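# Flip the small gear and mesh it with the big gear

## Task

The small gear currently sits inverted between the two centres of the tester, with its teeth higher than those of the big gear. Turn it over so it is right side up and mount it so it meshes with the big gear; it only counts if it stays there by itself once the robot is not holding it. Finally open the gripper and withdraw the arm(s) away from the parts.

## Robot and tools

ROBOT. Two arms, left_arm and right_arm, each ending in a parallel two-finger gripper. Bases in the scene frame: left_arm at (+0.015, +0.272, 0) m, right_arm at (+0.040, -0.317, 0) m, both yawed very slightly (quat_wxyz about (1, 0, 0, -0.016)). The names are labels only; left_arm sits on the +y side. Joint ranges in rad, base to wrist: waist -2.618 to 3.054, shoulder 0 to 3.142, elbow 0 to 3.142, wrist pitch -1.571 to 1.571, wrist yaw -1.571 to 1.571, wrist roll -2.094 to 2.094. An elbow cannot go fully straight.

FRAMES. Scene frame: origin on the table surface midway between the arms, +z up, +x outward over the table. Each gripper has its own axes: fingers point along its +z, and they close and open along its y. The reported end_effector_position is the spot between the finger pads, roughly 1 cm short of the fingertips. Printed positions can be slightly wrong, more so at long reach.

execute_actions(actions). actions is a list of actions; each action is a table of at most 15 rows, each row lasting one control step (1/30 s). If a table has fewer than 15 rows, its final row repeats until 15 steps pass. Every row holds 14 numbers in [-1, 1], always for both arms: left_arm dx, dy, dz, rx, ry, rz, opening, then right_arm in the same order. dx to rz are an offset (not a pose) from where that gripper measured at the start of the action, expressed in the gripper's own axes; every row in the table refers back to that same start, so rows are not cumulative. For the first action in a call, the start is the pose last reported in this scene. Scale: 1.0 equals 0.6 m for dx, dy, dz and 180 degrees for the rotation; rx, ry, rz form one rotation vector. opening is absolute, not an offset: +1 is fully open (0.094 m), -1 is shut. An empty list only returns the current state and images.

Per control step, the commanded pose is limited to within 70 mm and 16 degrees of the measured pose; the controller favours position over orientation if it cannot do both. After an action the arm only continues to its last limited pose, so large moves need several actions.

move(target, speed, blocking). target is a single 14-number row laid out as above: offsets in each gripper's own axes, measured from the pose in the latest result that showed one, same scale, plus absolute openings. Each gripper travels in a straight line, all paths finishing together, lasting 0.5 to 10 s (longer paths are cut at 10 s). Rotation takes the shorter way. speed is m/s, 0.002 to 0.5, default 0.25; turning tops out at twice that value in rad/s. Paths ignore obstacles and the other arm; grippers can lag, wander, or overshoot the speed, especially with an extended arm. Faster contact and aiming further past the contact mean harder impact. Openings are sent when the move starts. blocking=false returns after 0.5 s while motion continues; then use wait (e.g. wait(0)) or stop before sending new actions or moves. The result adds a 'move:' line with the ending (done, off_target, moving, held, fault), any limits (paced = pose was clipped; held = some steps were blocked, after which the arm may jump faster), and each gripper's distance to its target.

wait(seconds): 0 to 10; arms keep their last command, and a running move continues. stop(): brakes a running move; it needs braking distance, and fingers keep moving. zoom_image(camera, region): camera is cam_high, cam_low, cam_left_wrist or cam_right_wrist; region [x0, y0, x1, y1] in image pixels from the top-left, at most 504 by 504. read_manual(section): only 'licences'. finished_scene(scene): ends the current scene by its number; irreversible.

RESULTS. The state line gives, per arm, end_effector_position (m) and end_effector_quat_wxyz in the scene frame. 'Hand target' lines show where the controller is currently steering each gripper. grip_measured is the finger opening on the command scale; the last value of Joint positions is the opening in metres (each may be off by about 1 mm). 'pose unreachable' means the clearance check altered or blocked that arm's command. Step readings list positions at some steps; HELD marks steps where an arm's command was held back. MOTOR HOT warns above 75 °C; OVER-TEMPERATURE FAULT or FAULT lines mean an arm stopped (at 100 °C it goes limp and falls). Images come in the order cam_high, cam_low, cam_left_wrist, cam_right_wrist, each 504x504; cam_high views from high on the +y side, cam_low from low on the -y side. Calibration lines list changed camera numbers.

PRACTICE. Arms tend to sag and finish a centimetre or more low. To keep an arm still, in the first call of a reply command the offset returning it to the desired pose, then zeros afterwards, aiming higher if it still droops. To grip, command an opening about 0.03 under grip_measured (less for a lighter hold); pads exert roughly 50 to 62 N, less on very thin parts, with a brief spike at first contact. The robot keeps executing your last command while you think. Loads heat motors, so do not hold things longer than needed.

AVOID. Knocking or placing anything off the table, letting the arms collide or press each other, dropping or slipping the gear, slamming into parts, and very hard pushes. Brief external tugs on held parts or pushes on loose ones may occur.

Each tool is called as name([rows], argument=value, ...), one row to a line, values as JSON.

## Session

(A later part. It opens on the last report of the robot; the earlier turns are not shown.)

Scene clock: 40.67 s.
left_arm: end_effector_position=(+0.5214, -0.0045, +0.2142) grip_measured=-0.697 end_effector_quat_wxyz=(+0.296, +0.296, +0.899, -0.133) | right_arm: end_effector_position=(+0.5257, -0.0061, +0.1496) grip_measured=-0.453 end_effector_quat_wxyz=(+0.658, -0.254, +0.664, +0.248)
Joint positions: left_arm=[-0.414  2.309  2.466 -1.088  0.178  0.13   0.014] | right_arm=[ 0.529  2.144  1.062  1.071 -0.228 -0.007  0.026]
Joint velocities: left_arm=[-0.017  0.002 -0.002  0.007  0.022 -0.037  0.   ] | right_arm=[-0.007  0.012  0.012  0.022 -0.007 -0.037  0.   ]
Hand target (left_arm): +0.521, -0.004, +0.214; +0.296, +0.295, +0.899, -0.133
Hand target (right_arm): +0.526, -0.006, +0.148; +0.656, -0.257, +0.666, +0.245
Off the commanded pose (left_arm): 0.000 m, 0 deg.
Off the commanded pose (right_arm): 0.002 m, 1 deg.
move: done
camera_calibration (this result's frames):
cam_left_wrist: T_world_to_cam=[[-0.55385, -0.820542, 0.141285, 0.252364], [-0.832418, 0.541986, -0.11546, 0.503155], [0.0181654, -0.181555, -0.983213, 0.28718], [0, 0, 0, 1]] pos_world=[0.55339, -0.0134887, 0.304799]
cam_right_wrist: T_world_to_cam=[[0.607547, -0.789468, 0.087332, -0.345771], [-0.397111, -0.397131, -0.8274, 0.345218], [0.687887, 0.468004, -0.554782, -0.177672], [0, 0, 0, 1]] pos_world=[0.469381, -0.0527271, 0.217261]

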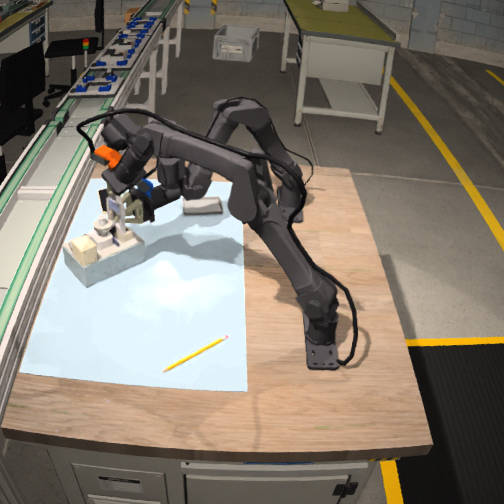

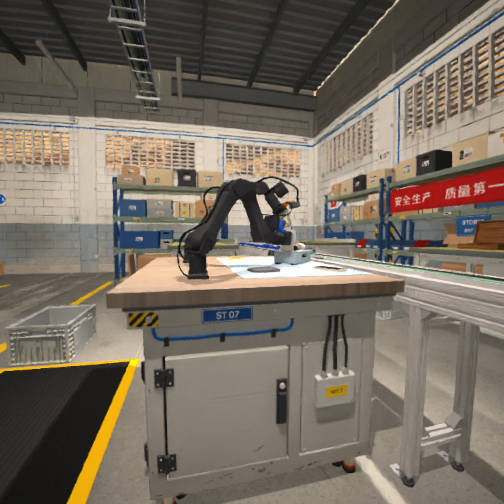

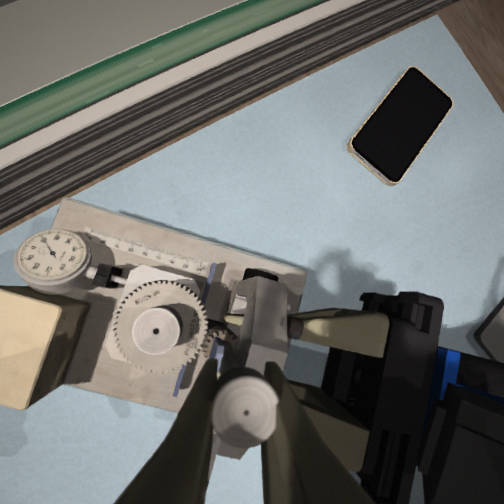

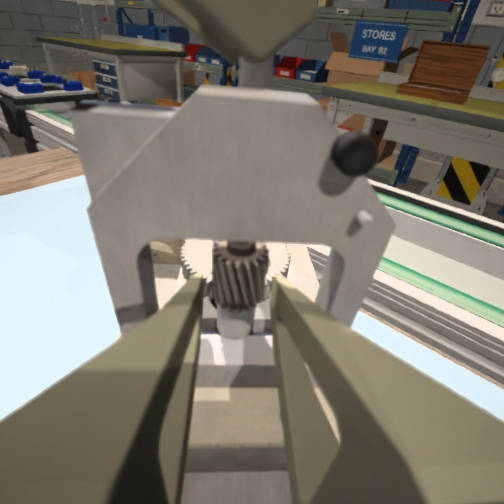

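Grip, then lift the knob.

move(target=[0,0,0,0,0,0,-0.73, 0,0,0,0,0,0,-0.66], speed=0.02)

move(target=[-0.057,-0.006,-0.074,0,-0.033,0,-0.73, 0,0,0,0,0,0,-0.66], speed=0.03)

execute_actions([
  [[-0.046,-0.005,-0.059,0,-0.033,0,-0.73, -0.013,0,0,0,-0.01,0,-0.66]],
  [[-0.046,-0.005,-0.059,0,-0.033,0,-0.73, -0.003,0,0,0,-0.002,0,-0.66]],
])

Scene clock: 41.60 s.
left_arm: end_effector_position=(+0.5214, -0.0045, +0.2142) grip_measured=-0.697 end_effector_quat_wxyz=(+0.296, +0.296, +0.898, -0.133) | right_arm: end_effector_position=(+0.5257, -0.0061, +0.1493) grip_measured=-0.639 end_effector_quat_wxyz=(+0.658, -0.254, +0.664, +0.248)
Joint positions: left_arm=[-0.414  2.309  2.466 -1.088  0.178  0.131  0.014] | right_arm=[ 0.529  2.144  1.062  1.07  -0.228 -0.007  0.017]
Joint velocities: left_arm=[-0.007 -0.012 -0.007 -0.022  0.007 -0.022  0.   ] | right_arm=[ 0.002 -0.007 -0.002 -0.051 -0.066 -0.037  0.001]
Hand target (left_arm): +0.521, -0.004, +0.214; +0.296, +0.296, +0.899, -0.133
Hand target (right_arm): +0.526, -0.006, +0.150; +0.658, -0.254, +0.664, +0.248
Off the commanded pose (left_arm): 0.000 m, 0 deg.
Off the commanded pose (right_arm): 0.000 m, 0 deg.
move: done
camera_calibration (this result's frames):
cam_left_wrist: T_world_to_cam=[[-0.554389, -0.820257, 0.140826, 0.252744], [-0.832055, 0.542527, -0.115535, 0.502984], [0.0183665, -0.181227, -0.98327, 0.287089], [0, 0, 0, 1]] pos_world=[0.553356, -0.0135393, 0.304806]
cam_right_wrist: T_world_to_cam=[[0.607635, -0.78942, 0.0871525, -0.345765], [-0.397942, -0.397583, -0.826783, 0.345328], [0.687329, 0.4677, -0.555729, -0.177391], [0, 0, 0, 1]] pos_world=[0.469446, -0.0526917, 0.217064]

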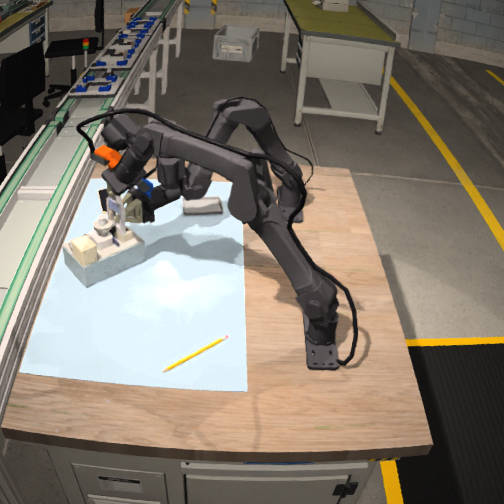

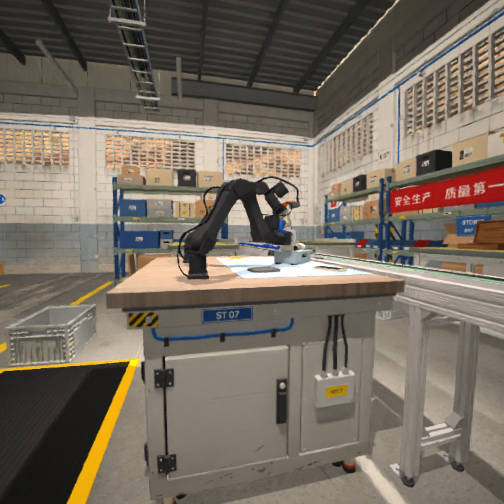

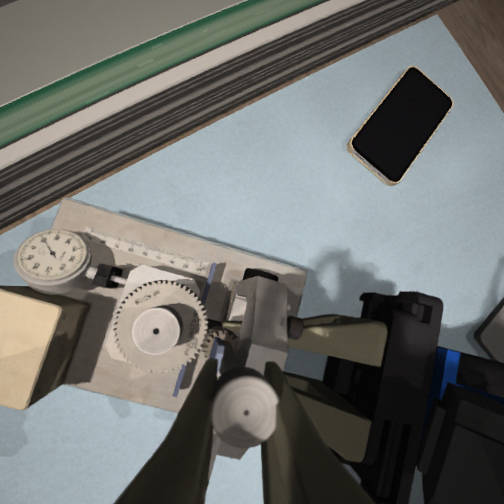

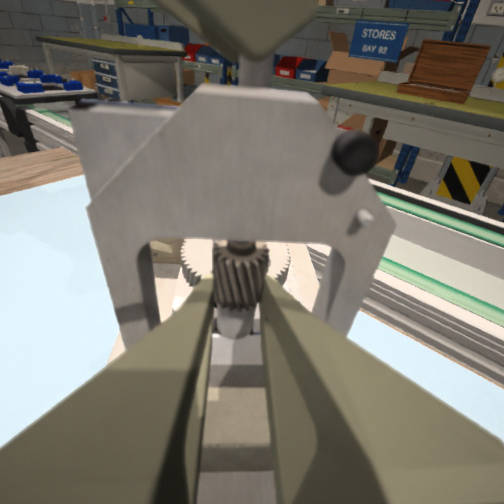

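Scene clock: 43.70 s.
left_arm: end_effector_position=(+0.5211, -0.0043, +0.2255) grip_measured=-0.697 end_effector_quat_wxyz=(+0.301, +0.295, +0.897, -0.134) | right_arm: end_effector_position=(+0.5257, -0.0061, +0.1493) grip_measured=-0.639 end_effector_quat_wxyz=(+0.658, -0.254, +0.664, +0.248)
Joint positions: left_arm=[-0.414  2.325  2.535 -1.131  0.178  0.127  0.014] | right_arm=[ 0.529  2.144  1.062  1.07  -0.228 -0.007  0.017]
Joint velocities: left_arm=[ 0.022  0.017  0.027 -0.022 -0.022  0.037 -0.   ] | right_arm=[-0.017 -0.007  0.007  0.022 -0.037 -0.007  0.   ]
Hand target (left_arm): +0.520, -0.003, +0.269; +0.343, +0.288, +0.882, -0.148
Hand target (right_arm): +0.526, -0.006, +0.149; +0.658, -0.254, +0.664, +0.248
Off the commanded pose (left_arm): 0.045 m, 5 deg.
Off the commanded pose (right_arm): 0.000 m, 0 deg.
move: off_target (left_arm)
camera_calibration (this result's frames):
cam_left_wrist: T_world_to_cam=[[-0.553647, -0.820716, 0.14107, 0.250651], [-0.832302, 0.539784, -0.126124, 0.506384], [0.0273643, -0.187241, -0.981933, 0.293207], [0, 0, 0, 1]] pos_world=[0.552214, -0.0127242, 0.316417]
cam_right_wrist: T_world_to_cam=[[0.607635, -0.78942, 0.0871525, -0.345765], [-0.397942, -0.397583, -0.826783, 0.345328], [0.687329, 0.4677, -0.555729, -0.177391], [0, 0, 0, 1]] pos_world=[0.469446, -0.0526917, 0.217064]

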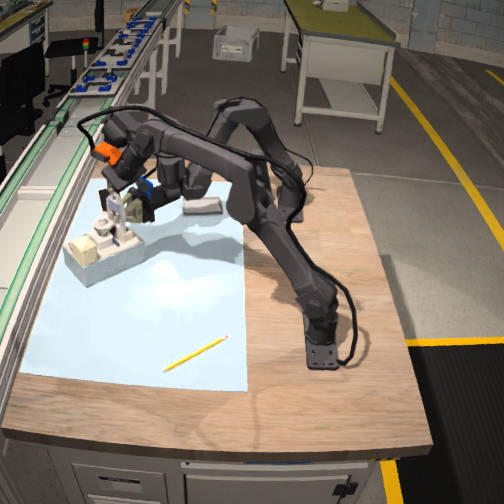

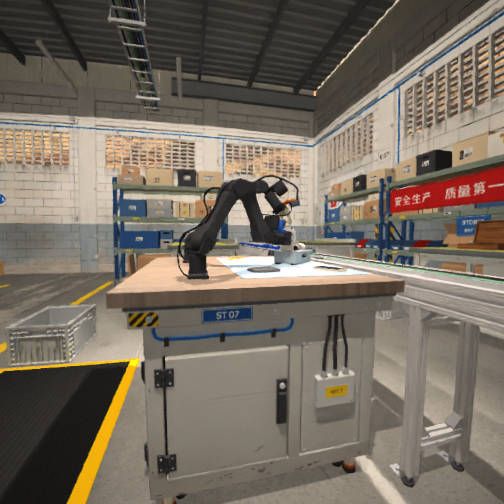

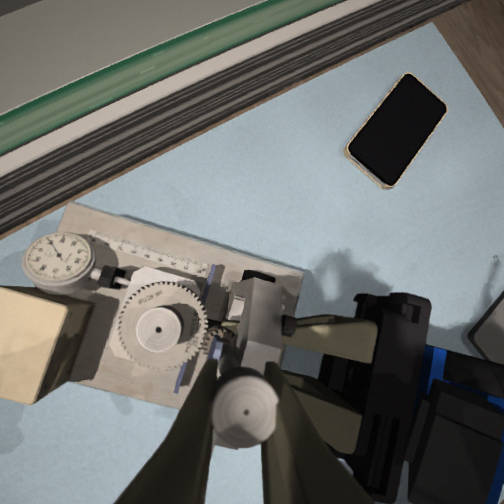

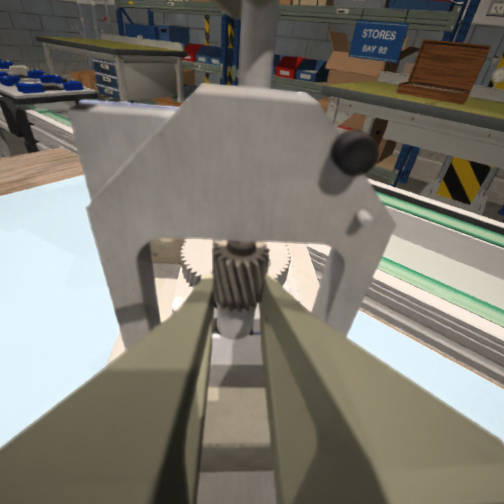

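Scene clock: 44.70 s.
left_arm: end_effector_position=(+0.5211, -0.0043, +0.2255) grip_measured=-0.697 end_effector_quat_wxyz=(+0.301, +0.294, +0.897, -0.134) | right_arm: end_effector_position=(+0.5257, -0.0061, +0.1501) grip_measured=-0.639 end_effector_quat_wxyz=(+0.659, -0.254, +0.663, +0.248)
Joint positions: left_arm=[-0.414  2.325  2.535 -1.131  0.178  0.125  0.014] | right_arm=[ 0.529  2.144  1.062  1.074 -0.228 -0.007  0.017]
Joint velocities: left_arm=[ 0.017 -0.017  0.012 -0.051  0.007  0.022  0.   ] | right_arm=[ 0.012  0.002  0.007 -0.066 -0.022  0.081  0.   ]
Hand target (left_arm): +0.519, -0.003, +0.270; +0.346, +0.286, +0.881, -0.149
Hand target (right_arm): +0.526, -0.006, +0.152; +0.661, -0.253, +0.661, +0.249
Off the commanded pose (left_arm): 0.045 m, 6 deg.
Off the commanded pose (right_arm): 0.002 m, 0 deg.
Step readings (end_effector_position; steps 1 to 15: 1st action; 16 to 30: 2nd action):
0: left_arm (+0.5211, -0.0043, +0.2255) | right_arm (+0.5257, -0.0061, +0.1493)
1: left_arm (+0.5211, -0.0043, +0.2255) | right_arm (+0.5257, -0.0061, +0.1498)
2: left_arm (+0.5211, -0.0043, +0.2255) | right_arm (+0.5257, -0.0061, +0.1500)
4: left_arm (+0.5211, -0.0043, +0.2255) | right_arm (+0.5257, -0.0061, +0.1501)
8: left_arm (+0.5211, -0.0043, +0.2255) | right_arm (+0.5257, -0.0061, +0.1501)
15: left_arm (+0.5211, -0.0043, +0.2255) | right_arm (+0.5257, -0.0061, +0.1501)
16: left_arm (+0.5211, -0.0043, +0.2255) | right_arm (+0.5257, -0.0061, +0.1501)
17: left_arm (+0.5211, -0.0043, +0.2255) | right_arm (+0.5257, -0.0061, +0.1501)
19: left_arm (+0.5211, -0.0043, +0.2255) | right_arm (+0.5257, -0.0061, +0.1501)
23: left_arm (+0.5211, -0.0043, +0.2255) | right_arm (+0.5257, -0.0061, +0.1501)
30: end_effector_position above
camera_calibration (this result's frames):
cam_left_wrist: T_world_to_cam=[[-0.551771, -0.821697, 0.142696, 0.249303], [-0.833569, 0.537887, -0.125858, 0.506977], [0.0266624, -0.188392, -0.981732, 0.293522], [0, 0, 0, 1]] pos_world=[0.552332, -0.0125471, 0.316392]
cam_right_wrist: T_world_to_cam=[[0.607371, -0.789563, 0.0876905, -0.345783], [-0.395446, -0.396226, -0.82863, 0.344998], [0.689001, 0.468609, -0.552886, -0.178234], [0, 0, 0, 1]] pos_world=[0.46925, -0.0527982, 0.217655]

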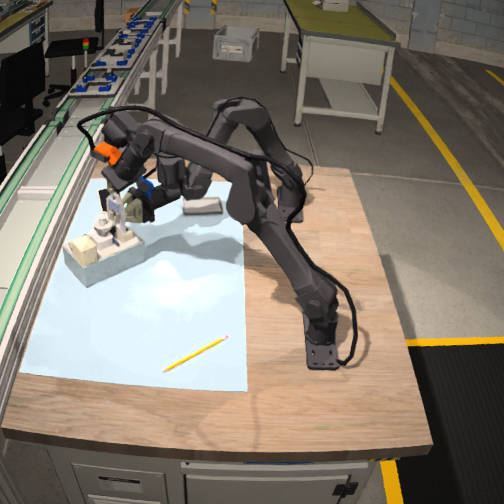

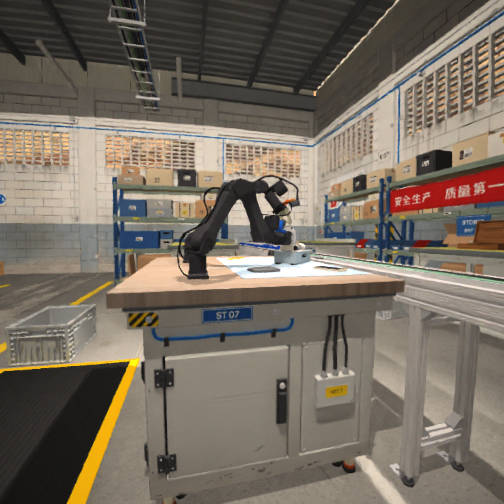

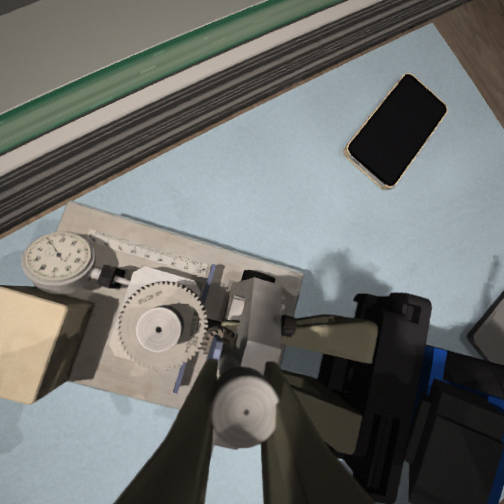

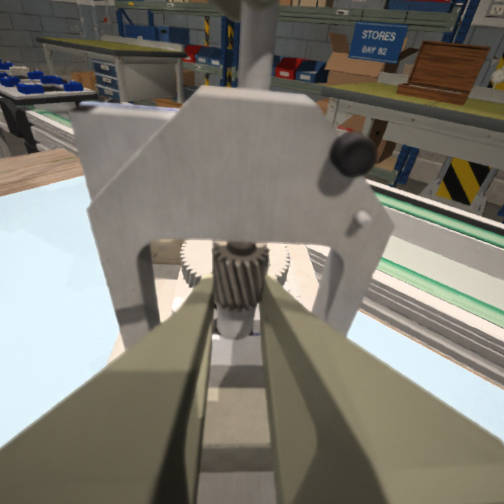

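execute_actions([
  [[-0.046,-0.005,-0.059,0,-0.033,0,-0.73, -0.013,0,0,0,-0.01,0,-0.67],[-0.046,-0.005,-0.059,0,-0.033,0,-0.73, -0.016,0,0,0,-0.012,0,-0.67],[-0.046,-0.005,-0.059,0,-0.033,0,-0.73, -0.019,0,0,0,-0.015,0,-0.67],[-0.046,-0.005,-0.059,0,-0.033,0,-0.73, -0.022,0,0,0,-0.017,0,-0.67],[-0.046,-0.005,-0.059,0,-0.033,0,-0.73, -0.025,0,0,0,-0.019,0,-0.67]],
])

zoom_image(camera="cam_high", region=[80, 170, 160, 250])

Scene clock: 45.47 s.
left_arm: end_effector_position=(+0.5211, -0.0043, +0.2255) grip_measured=-0.697 end_effector_quat_wxyz=(+0.301, +0.293, +0.898, -0.134) | right_arm: end_effector_position=(+0.5257, -0.0061, +0.1539) grip_measured=-0.639 end_effector_quat_wxyz=(+0.664, -0.252, +0.658, +0.250)
Joint positions: left_arm=[-0.414  2.325  2.535 -1.131  0.178  0.124  0.014] | right_arm=[ 0.529  2.144  1.062  1.089 -0.228 -0.003  0.017]
Joint velocities: left_arm=[ 0.032 -0.007 -0.007  0.037 -0.007 -0.007 -0.   ] | right_arm=[ 0.017 -0.002  0.017  0.007 -0.022  0.007 -0.001]
Hand target (left_arm): +0.520, -0.003, +0.270; +0.346, +0.286, +0.881, -0.149
Hand target (right_arm): +0.526, -0.006, +0.165; +0.678, -0.246, +0.643, +0.256
Off the commanded pose (left_arm): 0.045 m, 6 deg.
Off the commanded pose (right_arm): 0.011 m, 3 deg.
Step readings (end_effector_position):
0: left_arm (+0.5211, -0.0043, +0.2255) | right_arm (+0.5257, -0.0061, +0.1501)
1: left_arm (+0.5211, -0.0043, +0.2255) | right_arm (+0.5257, -0.0061, +0.1502)
2: left_arm (+0.5211, -0.0043, +0.2255) | right_arm (+0.5257, -0.0061, +0.1504)
4: left_arm (+0.5211, -0.0043, +0.2255) | right_arm (+0.5257, -0.0061, +0.1512)
8: left_arm (+0.5211, -0.0043, +0.2255) | right_arm (+0.5257, -0.0061, +0.1528)
15: end_effector_position above
camera_calibration (this result's frames):
cam_left_wrist: T_world_to_cam=[[-0.551234, -0.821977, 0.143161, 0.248917], [-0.833931, 0.537344, -0.125781, 0.507145], [0.0264624, -0.188721, -0.981674, 0.293612], [0, 0, 0, 1]] pos_world=[0.552366, -0.0124964, 0.316385]
cam_right_wrist: T_world_to_cam=[[0.606423, -0.790447, 0.0862791, -0.3454], [-0.386391, -0.38778, -0.836856, 0.344644], [0.694948, 0.474151, -0.540581, -0.181166], [0, 0, 0, 1]] pos_world=[0.468527, -0.0534743, 0.220283]

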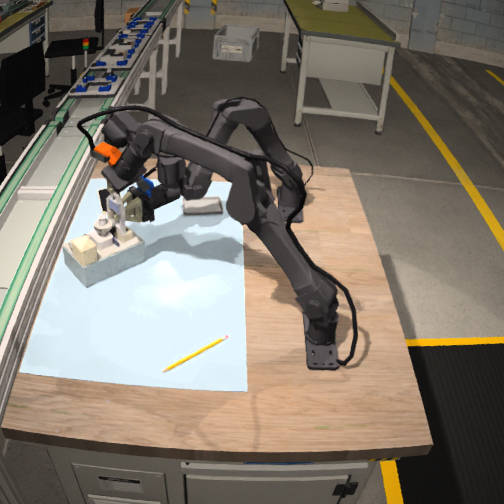

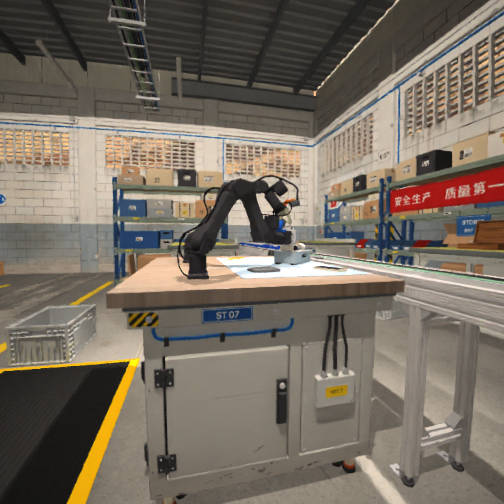

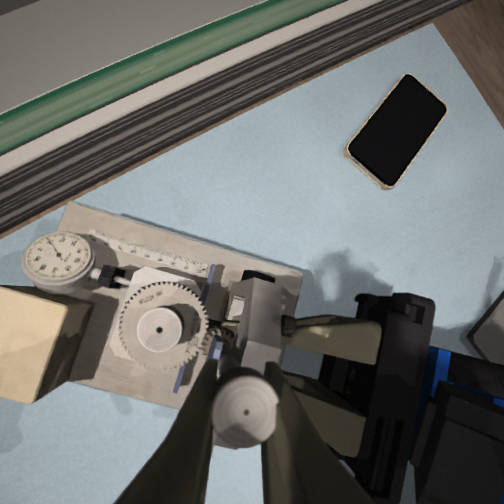

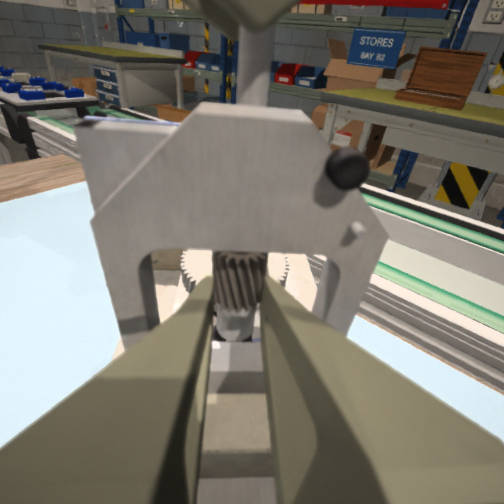

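Region (80, 170, 160, 250) of cam_high's 504x504 image, scaled by 6.300, with more detail than that image has.

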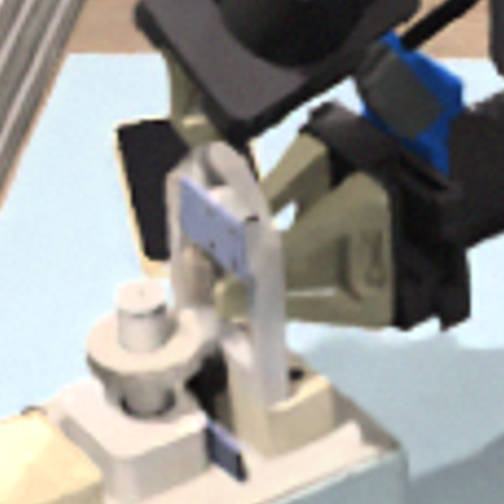

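execute_actions([
  [[-0.046,-0.005,-0.059,0,-0.033,0,-0.73, -0.006,0,-0.008,0,-0.003,0,-0.67],[-0.046,-0.005,-0.059,0,-0.033,0,-0.73, -0.006,0,-0.014,0,-0.003,0,-0.67],[-0.046,-0.005,-0.059,0,-0.033,0,-0.73, -0.006,0,-0.02,0,-0.003,0,-0.67],[-0.046,-0.005,-0.059,0,-0.033,0,-0.73, -0.006,0,-0.026,0,-0.003,0,-0.67]],
  [[-0.046,-0.005,-0.059,0,-0.033,0,-0.73, -0.004,0,-0.025,0,0,0,-0.67]],
])

Scene clock: 46.67 s.
left_arm: end_effector_position=(+0.5211, -0.0043, +0.2255) grip_measured=-0.697 end_effector_quat_wxyz=(+0.300, +0.293, +0.898, -0.135) | right_arm: end_effector_position=(+0.5076, -0.0166, +0.1461) grip_measured=-0.640 end_effector_quat_wxyz=(+0.660, -0.252, +0.662, +0.250)
Joint positions: left_arm=[-0.414  2.325  2.535 -1.131  0.178  0.123  0.014] | right_arm=[ 0.527  2.107  0.96   1.144 -0.229 -0.003  0.017]
Joint velocities: left_arm=[ 0.002 -0.007  0.007 -0.037  0.037 -0.051 -0.001] | right_arm=[-0.007 -0.007 -0.002  0.066  0.037  0.022  0.   ]
Hand target (left_arm): +0.520, -0.003, +0.270; +0.346, +0.285, +0.881, -0.149
Hand target (right_arm): +0.506, -0.022, +0.152; +0.663, -0.251, +0.659, +0.250
Off the commanded pose (left_arm): 0.045 m, 6 deg.
Off the commanded pose (right_arm): 0.008 m, 0 deg.
Step readings (end_effector_position; steps 1 to 15: 1st action; 16 to 30: 2nd action):
0: left_arm (+0.5211, -0.0043, +0.2255) | right_arm (+0.5257, -0.0061, +0.1540)
1: left_arm (+0.5211, -0.0043, +0.2255) | right_arm (+0.5253, -0.0063, +0.1531)
2: left_arm (+0.5211, -0.0043, +0.2255) | right_arm (+0.5246, -0.0067, +0.1518)
4: left_arm (+0.5211, -0.0043, +0.2255) | right_arm (+0.5221, -0.0084, +0.1496)
8: left_arm (+0.5211, -0.0043, +0.2255) | right_arm (+0.5176, -0.0116, +0.1502)
15: left_arm (+0.5211, -0.0043, +0.2255) | right_arm (+0.5166, -0.0119, +0.1497)
16: left_arm (+0.5211, -0.0043, +0.2255) | right_arm (+0.5156, -0.0124, +0.1492)
17: left_arm (+0.5211, -0.0043, +0.2255) | right_arm (+0.5131, -0.0138, +0.1478)
19: left_arm (+0.5211, -0.0043, +0.2255) | right_arm (+0.5091, -0.0158, +0.1465)
23: left_arm (+0.5211, -0.0043, +0.2255) | right_arm (+0.5076, -0.0166, +0.1461)
30: end_effector_position above
camera_calibration (this result's frames):
cam_left_wrist: T_world_to_cam=[[-0.550697, -0.822256, 0.143625, 0.248532], [-0.834292, 0.536801, -0.125704, 0.507314], [0.0262625, -0.18905, -0.981616, 0.293702], [0, 0, 0, 1]] pos_world=[0.5524, -0.0124458, 0.316378]
cam_right_wrist: T_world_to_cam=[[0.606887, -0.790299, 0.0843518, -0.342075], [-0.394023, -0.391341, -0.831624, 0.330165], [0.690242, 0.471465, -0.548896, -0.164215], [0, 0, 0, 1]] pos_world=[0.451042, -0.0637124, 0.213291]

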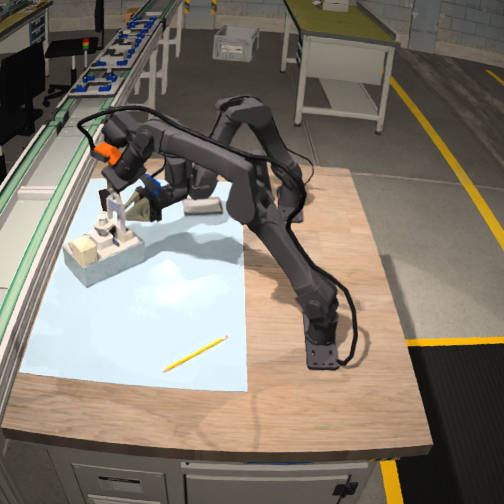

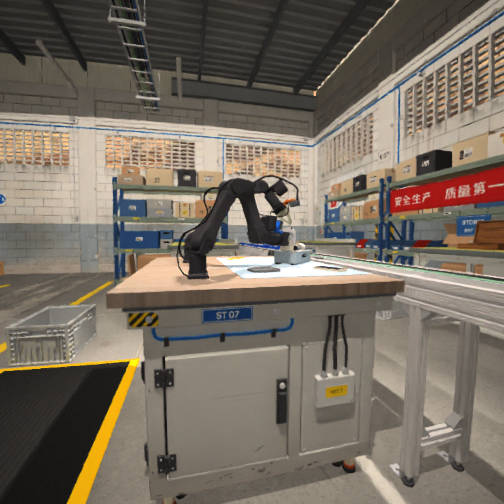

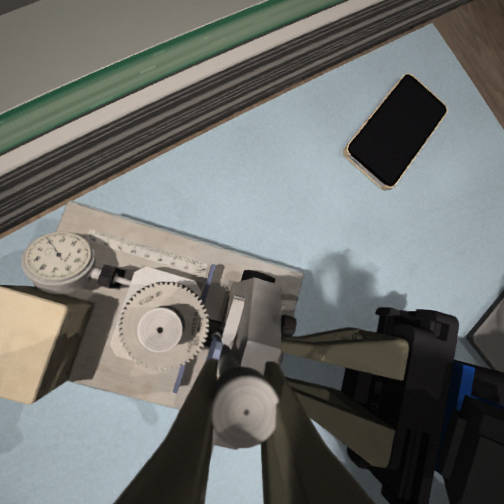

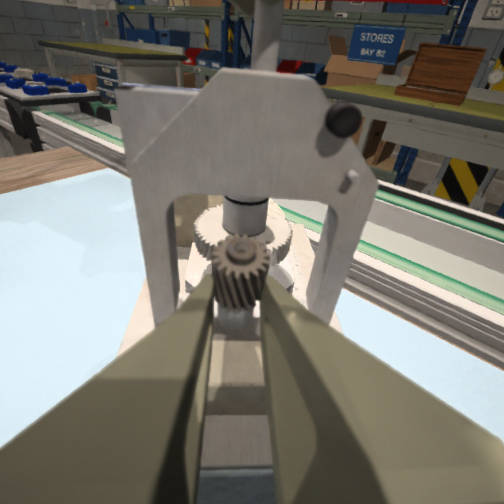

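move(target=[0.015,0.002,0.02,0,0,0,-0.73, -0.03,0,-0.12,0,0,0,-0.67], speed=0.05)

move(target=[0,0,0,0,0,0,-0.1, 0,0,0,0,0,0,-0.67], speed=0.05)

Scene clock: 48.70 s.
left_arm: end_effector_position=(+0.5216, -0.0046, +0.2095) grip_measured=-0.697 end_effector_quat_wxyz=(+0.297, +0.295, +0.898, -0.133) | right_arm: end_effector_position=(+0.4558, -0.0590, +0.1504) grip_measured=-0.640 end_effector_quat_wxyz=(+0.645, -0.254, +0.676, +0.249)
Joint positions: left_arm=[-0.414  2.29   2.411 -1.05   0.178  0.128  0.014] | right_arm=[ 0.487  1.889  0.679  1.165 -0.271 -0.003  0.017]
Joint velocities: left_arm=[-0.002 -0.002  0.017 -0.066  0.066 -0.022  0.   ] | right_arm=[-0.002 -0.007  0.002 -0.007 -0.007 -0.066 -0.001]
Hand target (left_arm): +0.522, -0.005, +0.211; +0.300, +0.293, +0.898, -0.134
Hand target (right_arm): +0.454, -0.064, +0.165; +0.660, -0.252, +0.662, +0.249
Off the commanded pose (left_arm): 0.001 m, 1 deg.
Off the commanded pose (right_arm): 0.015 m, 2 deg.
move: off_target (right_arm)
camera_calibration (this result's frames):
cam_left_wrist: T_world_to_cam=[[-0.552844, -0.821088, 0.142047, 0.252372], [-0.833044, 0.540497, -0.1179, 0.503629], [0.0200304, -0.183512, -0.982813, 0.281452], [0, 0, 0, 1]] pos_world=[0.55343, -0.0133406, 0.300144]
cam_right_wrist: T_world_to_cam=[[0.611113, -0.787905, 0.0758082, -0.344991], [-0.42439, -0.406989, -0.808859, 0.306177], [0.668157, 0.462132, -0.583095, -0.0914884], [0, 0, 0, 1]] pos_world=[0.401895, -0.104929, 0.220461]

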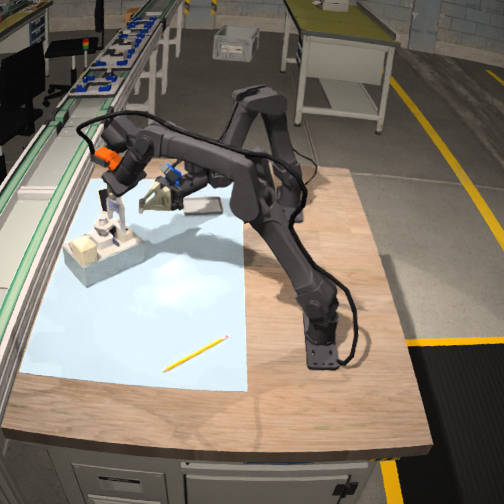

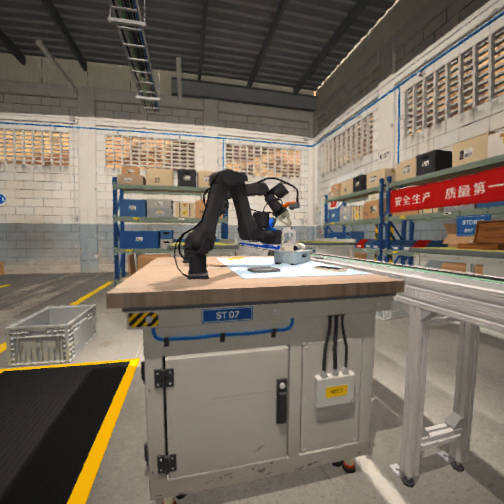

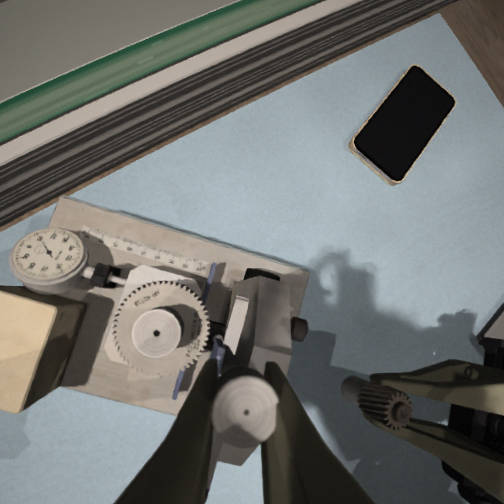

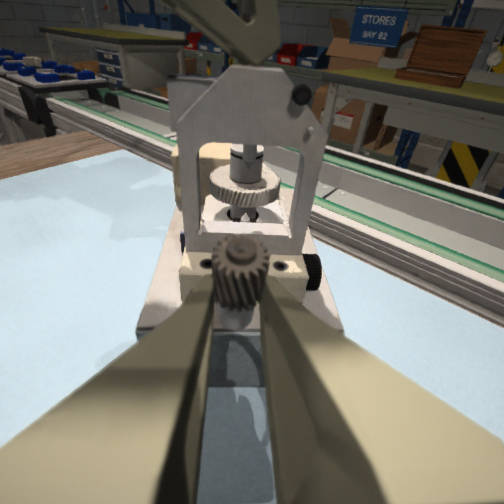

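Scene clock: 49.20 s.
left_arm: end_effector_position=(+0.5218, -0.0046, +0.2082) grip_measured=-0.103 end_effector_quat_wxyz=(+0.296, +0.295, +0.899, -0.133) | right_arm: end_effector_position=(+0.4557, -0.0590, +0.1486) grip_measured=-0.640 end_effector_quat_wxyz=(+0.643, -0.254, +0.679, +0.249)
Joint positions: left_arm=[-0.414  2.293  2.411 -1.05   0.178  0.128  0.042] | right_arm=[ 0.487  1.889  0.679  1.158 -0.272 -0.003  0.017]
Joint velocities: left_arm=[ 0.002  0.012  0.017 -0.022 -0.007  0.037 -0.001] | right_arm=[ 0.017 -0.002  0.017  0.007 -0.066 -0.007 -0.   ]
Hand target (left_arm): +0.522, -0.005, +0.210; +0.297, +0.295, +0.898, -0.133
Hand target (right_arm): +0.456, -0.059, +0.150; +0.645, -0.254, +0.676, +0.249
Off the commanded pose (left_arm): 0.001 m, 0 deg.
Off the commanded pose (right_arm): 0.002 m, 0 deg.
move: done
camera_calibration (this result's frames):
cam_left_wrist: T_world_to_cam=[[-0.55282, -0.821087, 0.142146, 0.25255], [-0.833104, 0.540884, -0.115684, 0.503253], [0.018102, -0.182375, -0.983062, 0.281242], [0, 0, 0, 1]] pos_world=[0.553785, -0.0135446, 0.298798]
cam_right_wrist: T_world_to_cam=[[0.611902, -0.787434, 0.0743215, -0.344884], [-0.429493, -0.409711, -0.804781, 0.306272], [0.664162, 0.460527, -0.5889, -0.0898448], [0, 0, 0, 1]] pos_world=[0.402248, -0.104714, 0.219204]

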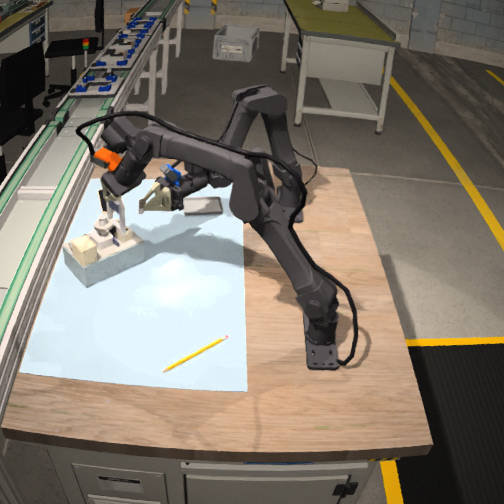

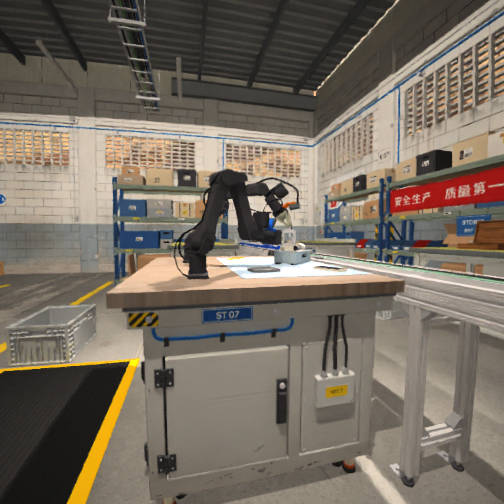

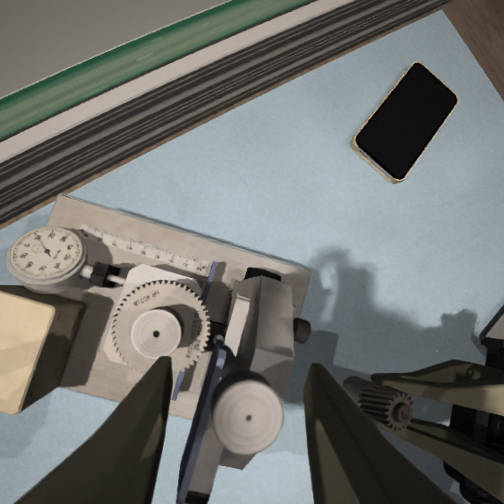

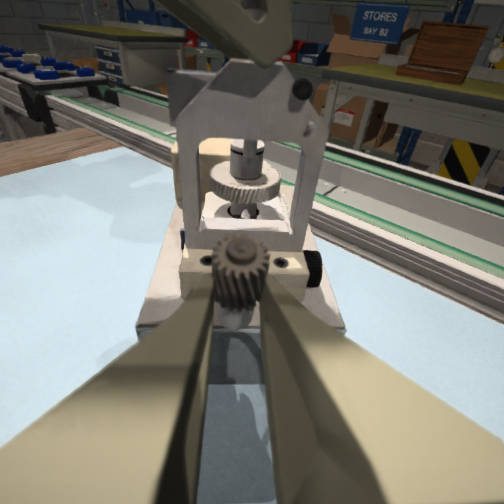

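move(target=[0,0,-0.133,0,0,0,-0.1, -0.01,0,0,0,-0.005,0,-0.67], speed=0.15)

move(target=[0.283,-0.148,-0.078,-0.109,-0.343,0.547,0.4, 0,0,0,0,0,0,-0.67], speed=0.25)

move(target=[0,0,0,0,0,0,0.4, -0.102,0.189,-0.117,-0.142,-0.016,0,-0.67], speed=0.15)

Scene clock: 51.80 s.
left_arm: end_effector_position=(+0.4869, +0.0270, +0.2531) grip_measured=-0.103 end_effector_quat_wxyz=(+0.280, +0.294, +0.905, -0.128) | right_arm: end_effector_position=(+0.4556, -0.0590, +0.1474) grip_measured=-0.640 end_effector_quat_wxyz=(+0.641, -0.254, +0.680, +0.249)
Joint positions: left_arm=[-0.385  2.18   2.438 -1.228  0.188  0.151  0.042] | right_arm=[ 0.487  1.889  0.679  1.153 -0.272 -0.003  0.017]
Joint velocities: left_arm=[-0.002 -0.002 -0.007 -0.037 -0.022  0.051 -0.   ] | right_arm=[-0.002  0.002 -0.007 -0.066 -0.051 -0.066  0.   ]
Hand target (left_arm): +0.485, +0.030, +0.270; +0.296, +0.295, +0.899, -0.133
Hand target (right_arm): +0.456, -0.059, +0.155; +0.648, -0.252, +0.674, +0.251
Off the commanded pose (left_arm): 0.018 m, 2 deg.
Off the commanded pose (right_arm): 0.007 m, 1 deg.
move: off_target (left_arm)
camera_calibration (this result's frames):
cam_left_wrist: T_world_to_cam=[[-0.54485, -0.826316, 0.142617, 0.249024], [-0.838469, 0.538989, -0.0803841, 0.455937], [-0.0104464, -0.163377, -0.986508, 0.346009], [0, 0, 0, 1]] pos_world=[0.521584, 0.016558, 0.342476]
cam_right_wrist: T_world_to_cam=[[0.612231, -0.787273, 0.0733135, -0.344773], [-0.43307, -0.411464, -0.801965, 0.306381], [0.661531, 0.459238, -0.592855, -0.0887913], [0, 0, 0, 1]] pos_world=[0.402503, -0.104589, 0.218343]

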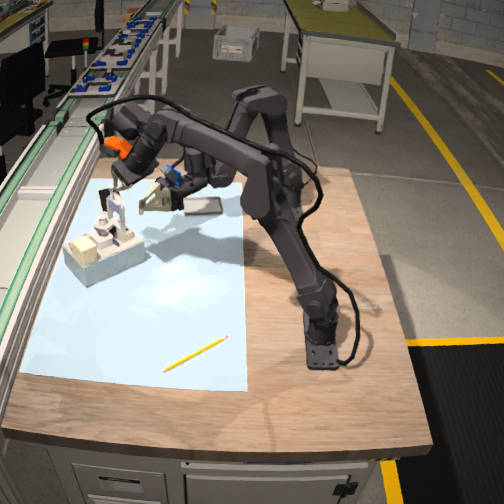

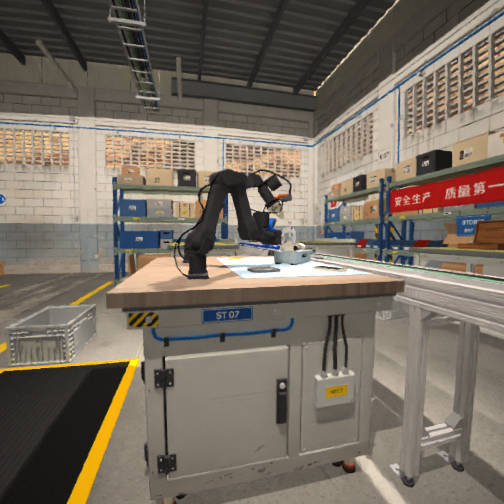

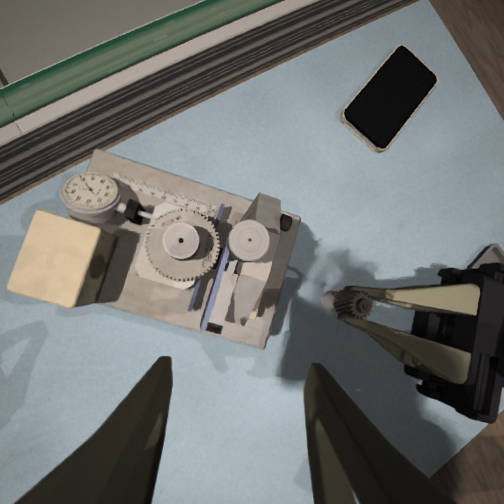

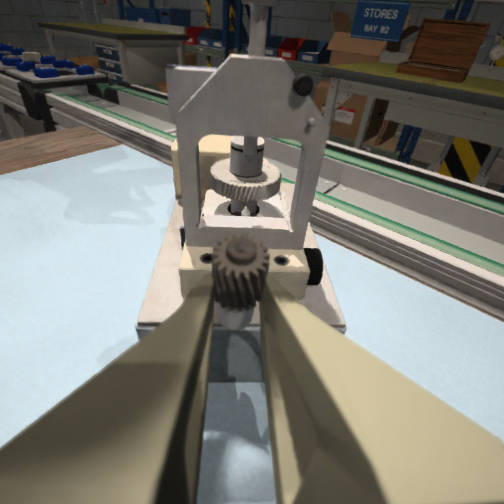

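Scene clock: 56.60 s.
left_arm: end_effector_position=(+0.3030, +0.0466, +0.2023) grip_measured=+0.398 end_effector_quat_wxyz=(+0.687, +0.696, +0.154, +0.138) | right_arm: end_effector_position=(+0.4555, -0.0591, +0.1456) grip_measured=-0.640 end_effector_quat_wxyz=(+0.638, -0.254, +0.683, +0.248)
Joint positions: left_arm=[-0.254  1.376  0.395  0.953  0.868  1.572  0.066] | right_arm=[ 0.487  1.889  0.679  1.145 -0.272 -0.003  0.017]
Joint velocities: left_arm=[-0.002  0.007  0.007 -0.007  0.037  0.051 -0.001] | right_arm=[-0.022 -0.012 -0.017  0.081 -0.037 -0.022 -0.001]
Hand target (left_arm): +0.303, +0.049, +0.199; +0.687, +0.696, +0.156, +0.137
Hand target (right_arm): +0.456, -0.059, +0.147; +0.641, -0.254, +0.680, +0.249
Off the commanded pose (left_arm): 0.009 m, 1 deg.
Off the commanded pose (right_arm): 0.002 m, 0 deg.
move: done
camera_calibration (this result's frames):
cam_left_wrist: T_world_to_cam=[[-0.123896, -0.0105186, -0.992239, 0.236276], [0.576051, 0.813435, -0.0805517, -0.154159], [0.807969, -0.581561, -0.094722, -0.111712], [0, 0, 0, 1]] pos_world=[0.208337, 0.0629159, 0.211443]
cam_right_wrist: T_world_to_cam=[[0.612728, -0.787029, 0.0717593, -0.3446], [-0.43855, -0.414148, -0.797593, 0.306539], [0.657448, 0.457238, -0.598912, -0.0871698], [0, 0, 0, 1]] pos_world=[0.402888, -0.104401, 0.217014]

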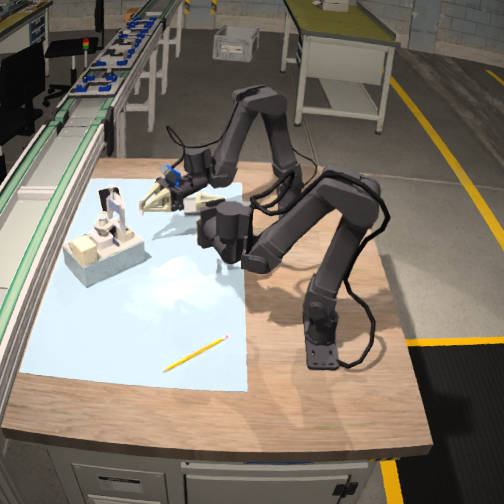

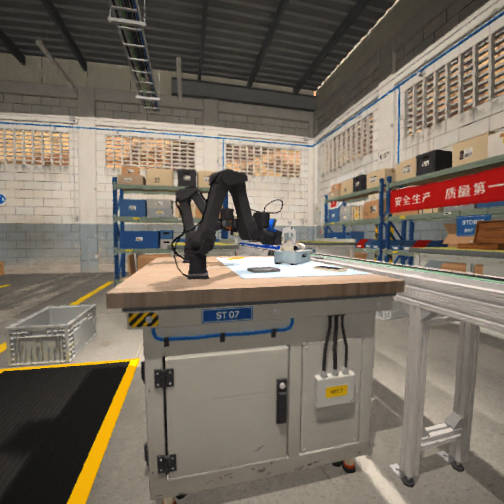

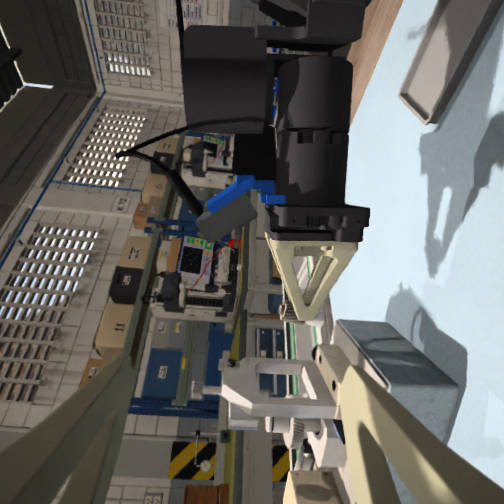

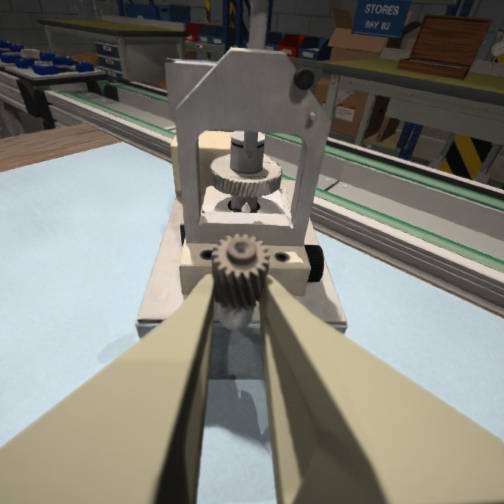

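Scene clock: 58.60 s.
left_arm: end_effector_position=(+0.3030, +0.0466, +0.2024) grip_measured=+0.398 end_effector_quat_wxyz=(+0.687, +0.697, +0.153, +0.139) | right_arm: end_effector_position=(+0.3404, -0.0206, +0.2076) grip_measured=-0.640 end_effector_quat_wxyz=(+0.582, -0.379, +0.603, +0.391)
Joint positions: left_arm=[-0.254  1.376  0.395  0.954  0.868  1.575  0.066] | right_arm=[ 0.557  1.526  0.543  0.964 -0.626  0.02   0.017]
Joint velocities: left_arm=[-0.012  0.002 -0.002  0.037 -0.007 -0.022  0.   ] | right_arm=[-0.027  0.002 -0.007  0.022  0.051 -0.037  0.001]
Hand target (left_arm): +0.303, +0.047, +0.202; +0.687, +0.696, +0.154, +0.138
Hand target (right_arm): +0.332, -0.019, +0.213; +0.582, -0.383, +0.596, +0.400
Off the commanded pose (left_arm): 0.000 m, 0 deg.
Off the commanded pose (right_arm): 0.011 m, 1 deg.
move: off_target (right_arm)
camera_calibration (this result's frames):
cam_left_wrist: T_world_to_cam=[[-0.120417, -0.00924254, -0.99268, 0.235322], [0.576378, 0.813501, -0.0774915, -0.154875], [0.808263, -0.58149, -0.092632, -0.112222], [0, 0, 0, 1]] pos_world=[0.208308, 0.0629096, 0.211202]
cam_right_wrist: T_world_to_cam=[[0.881938, -0.468448, 0.0523633, -0.32932], [-0.22595, -0.517635, -0.825228, 0.252657], [0.413682, 0.715968, -0.562368, 0.0887917], [0, 0, 0, 1]] pos_world=[0.310796, -0.0870572, 0.275677]

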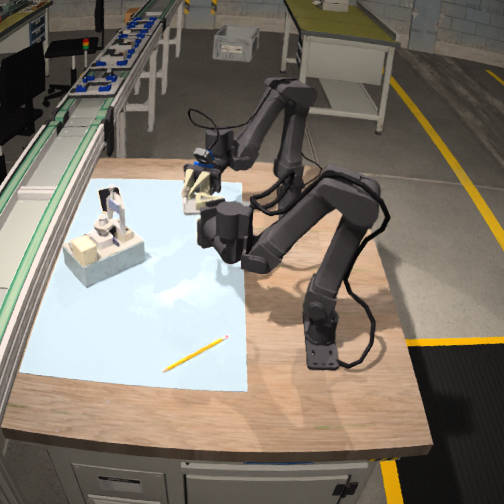

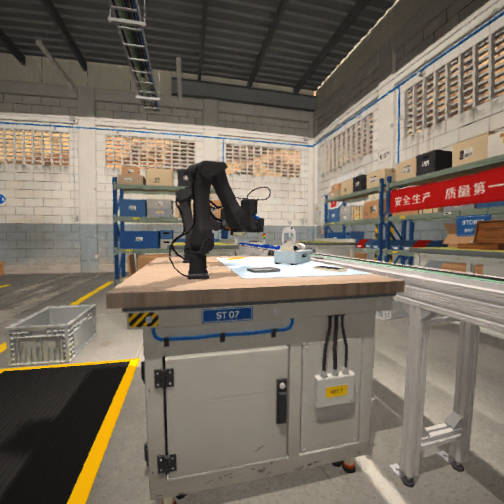

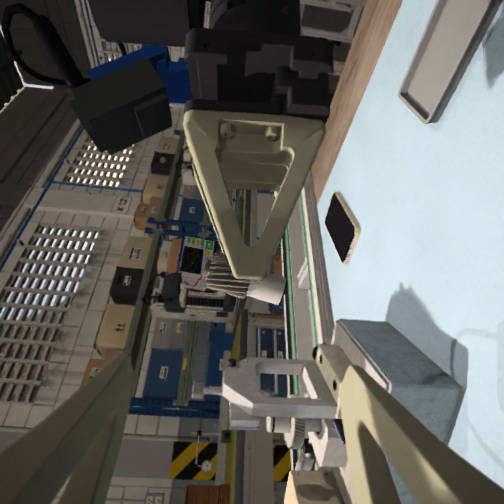

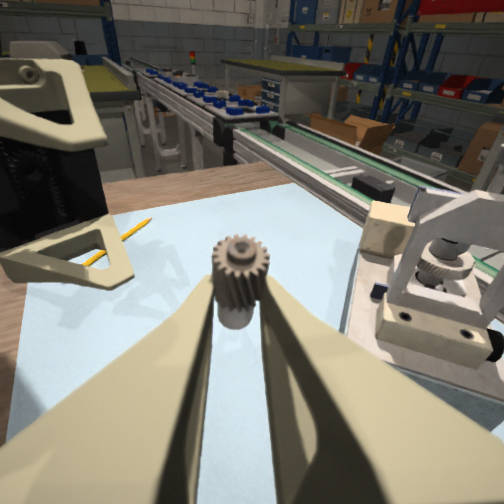

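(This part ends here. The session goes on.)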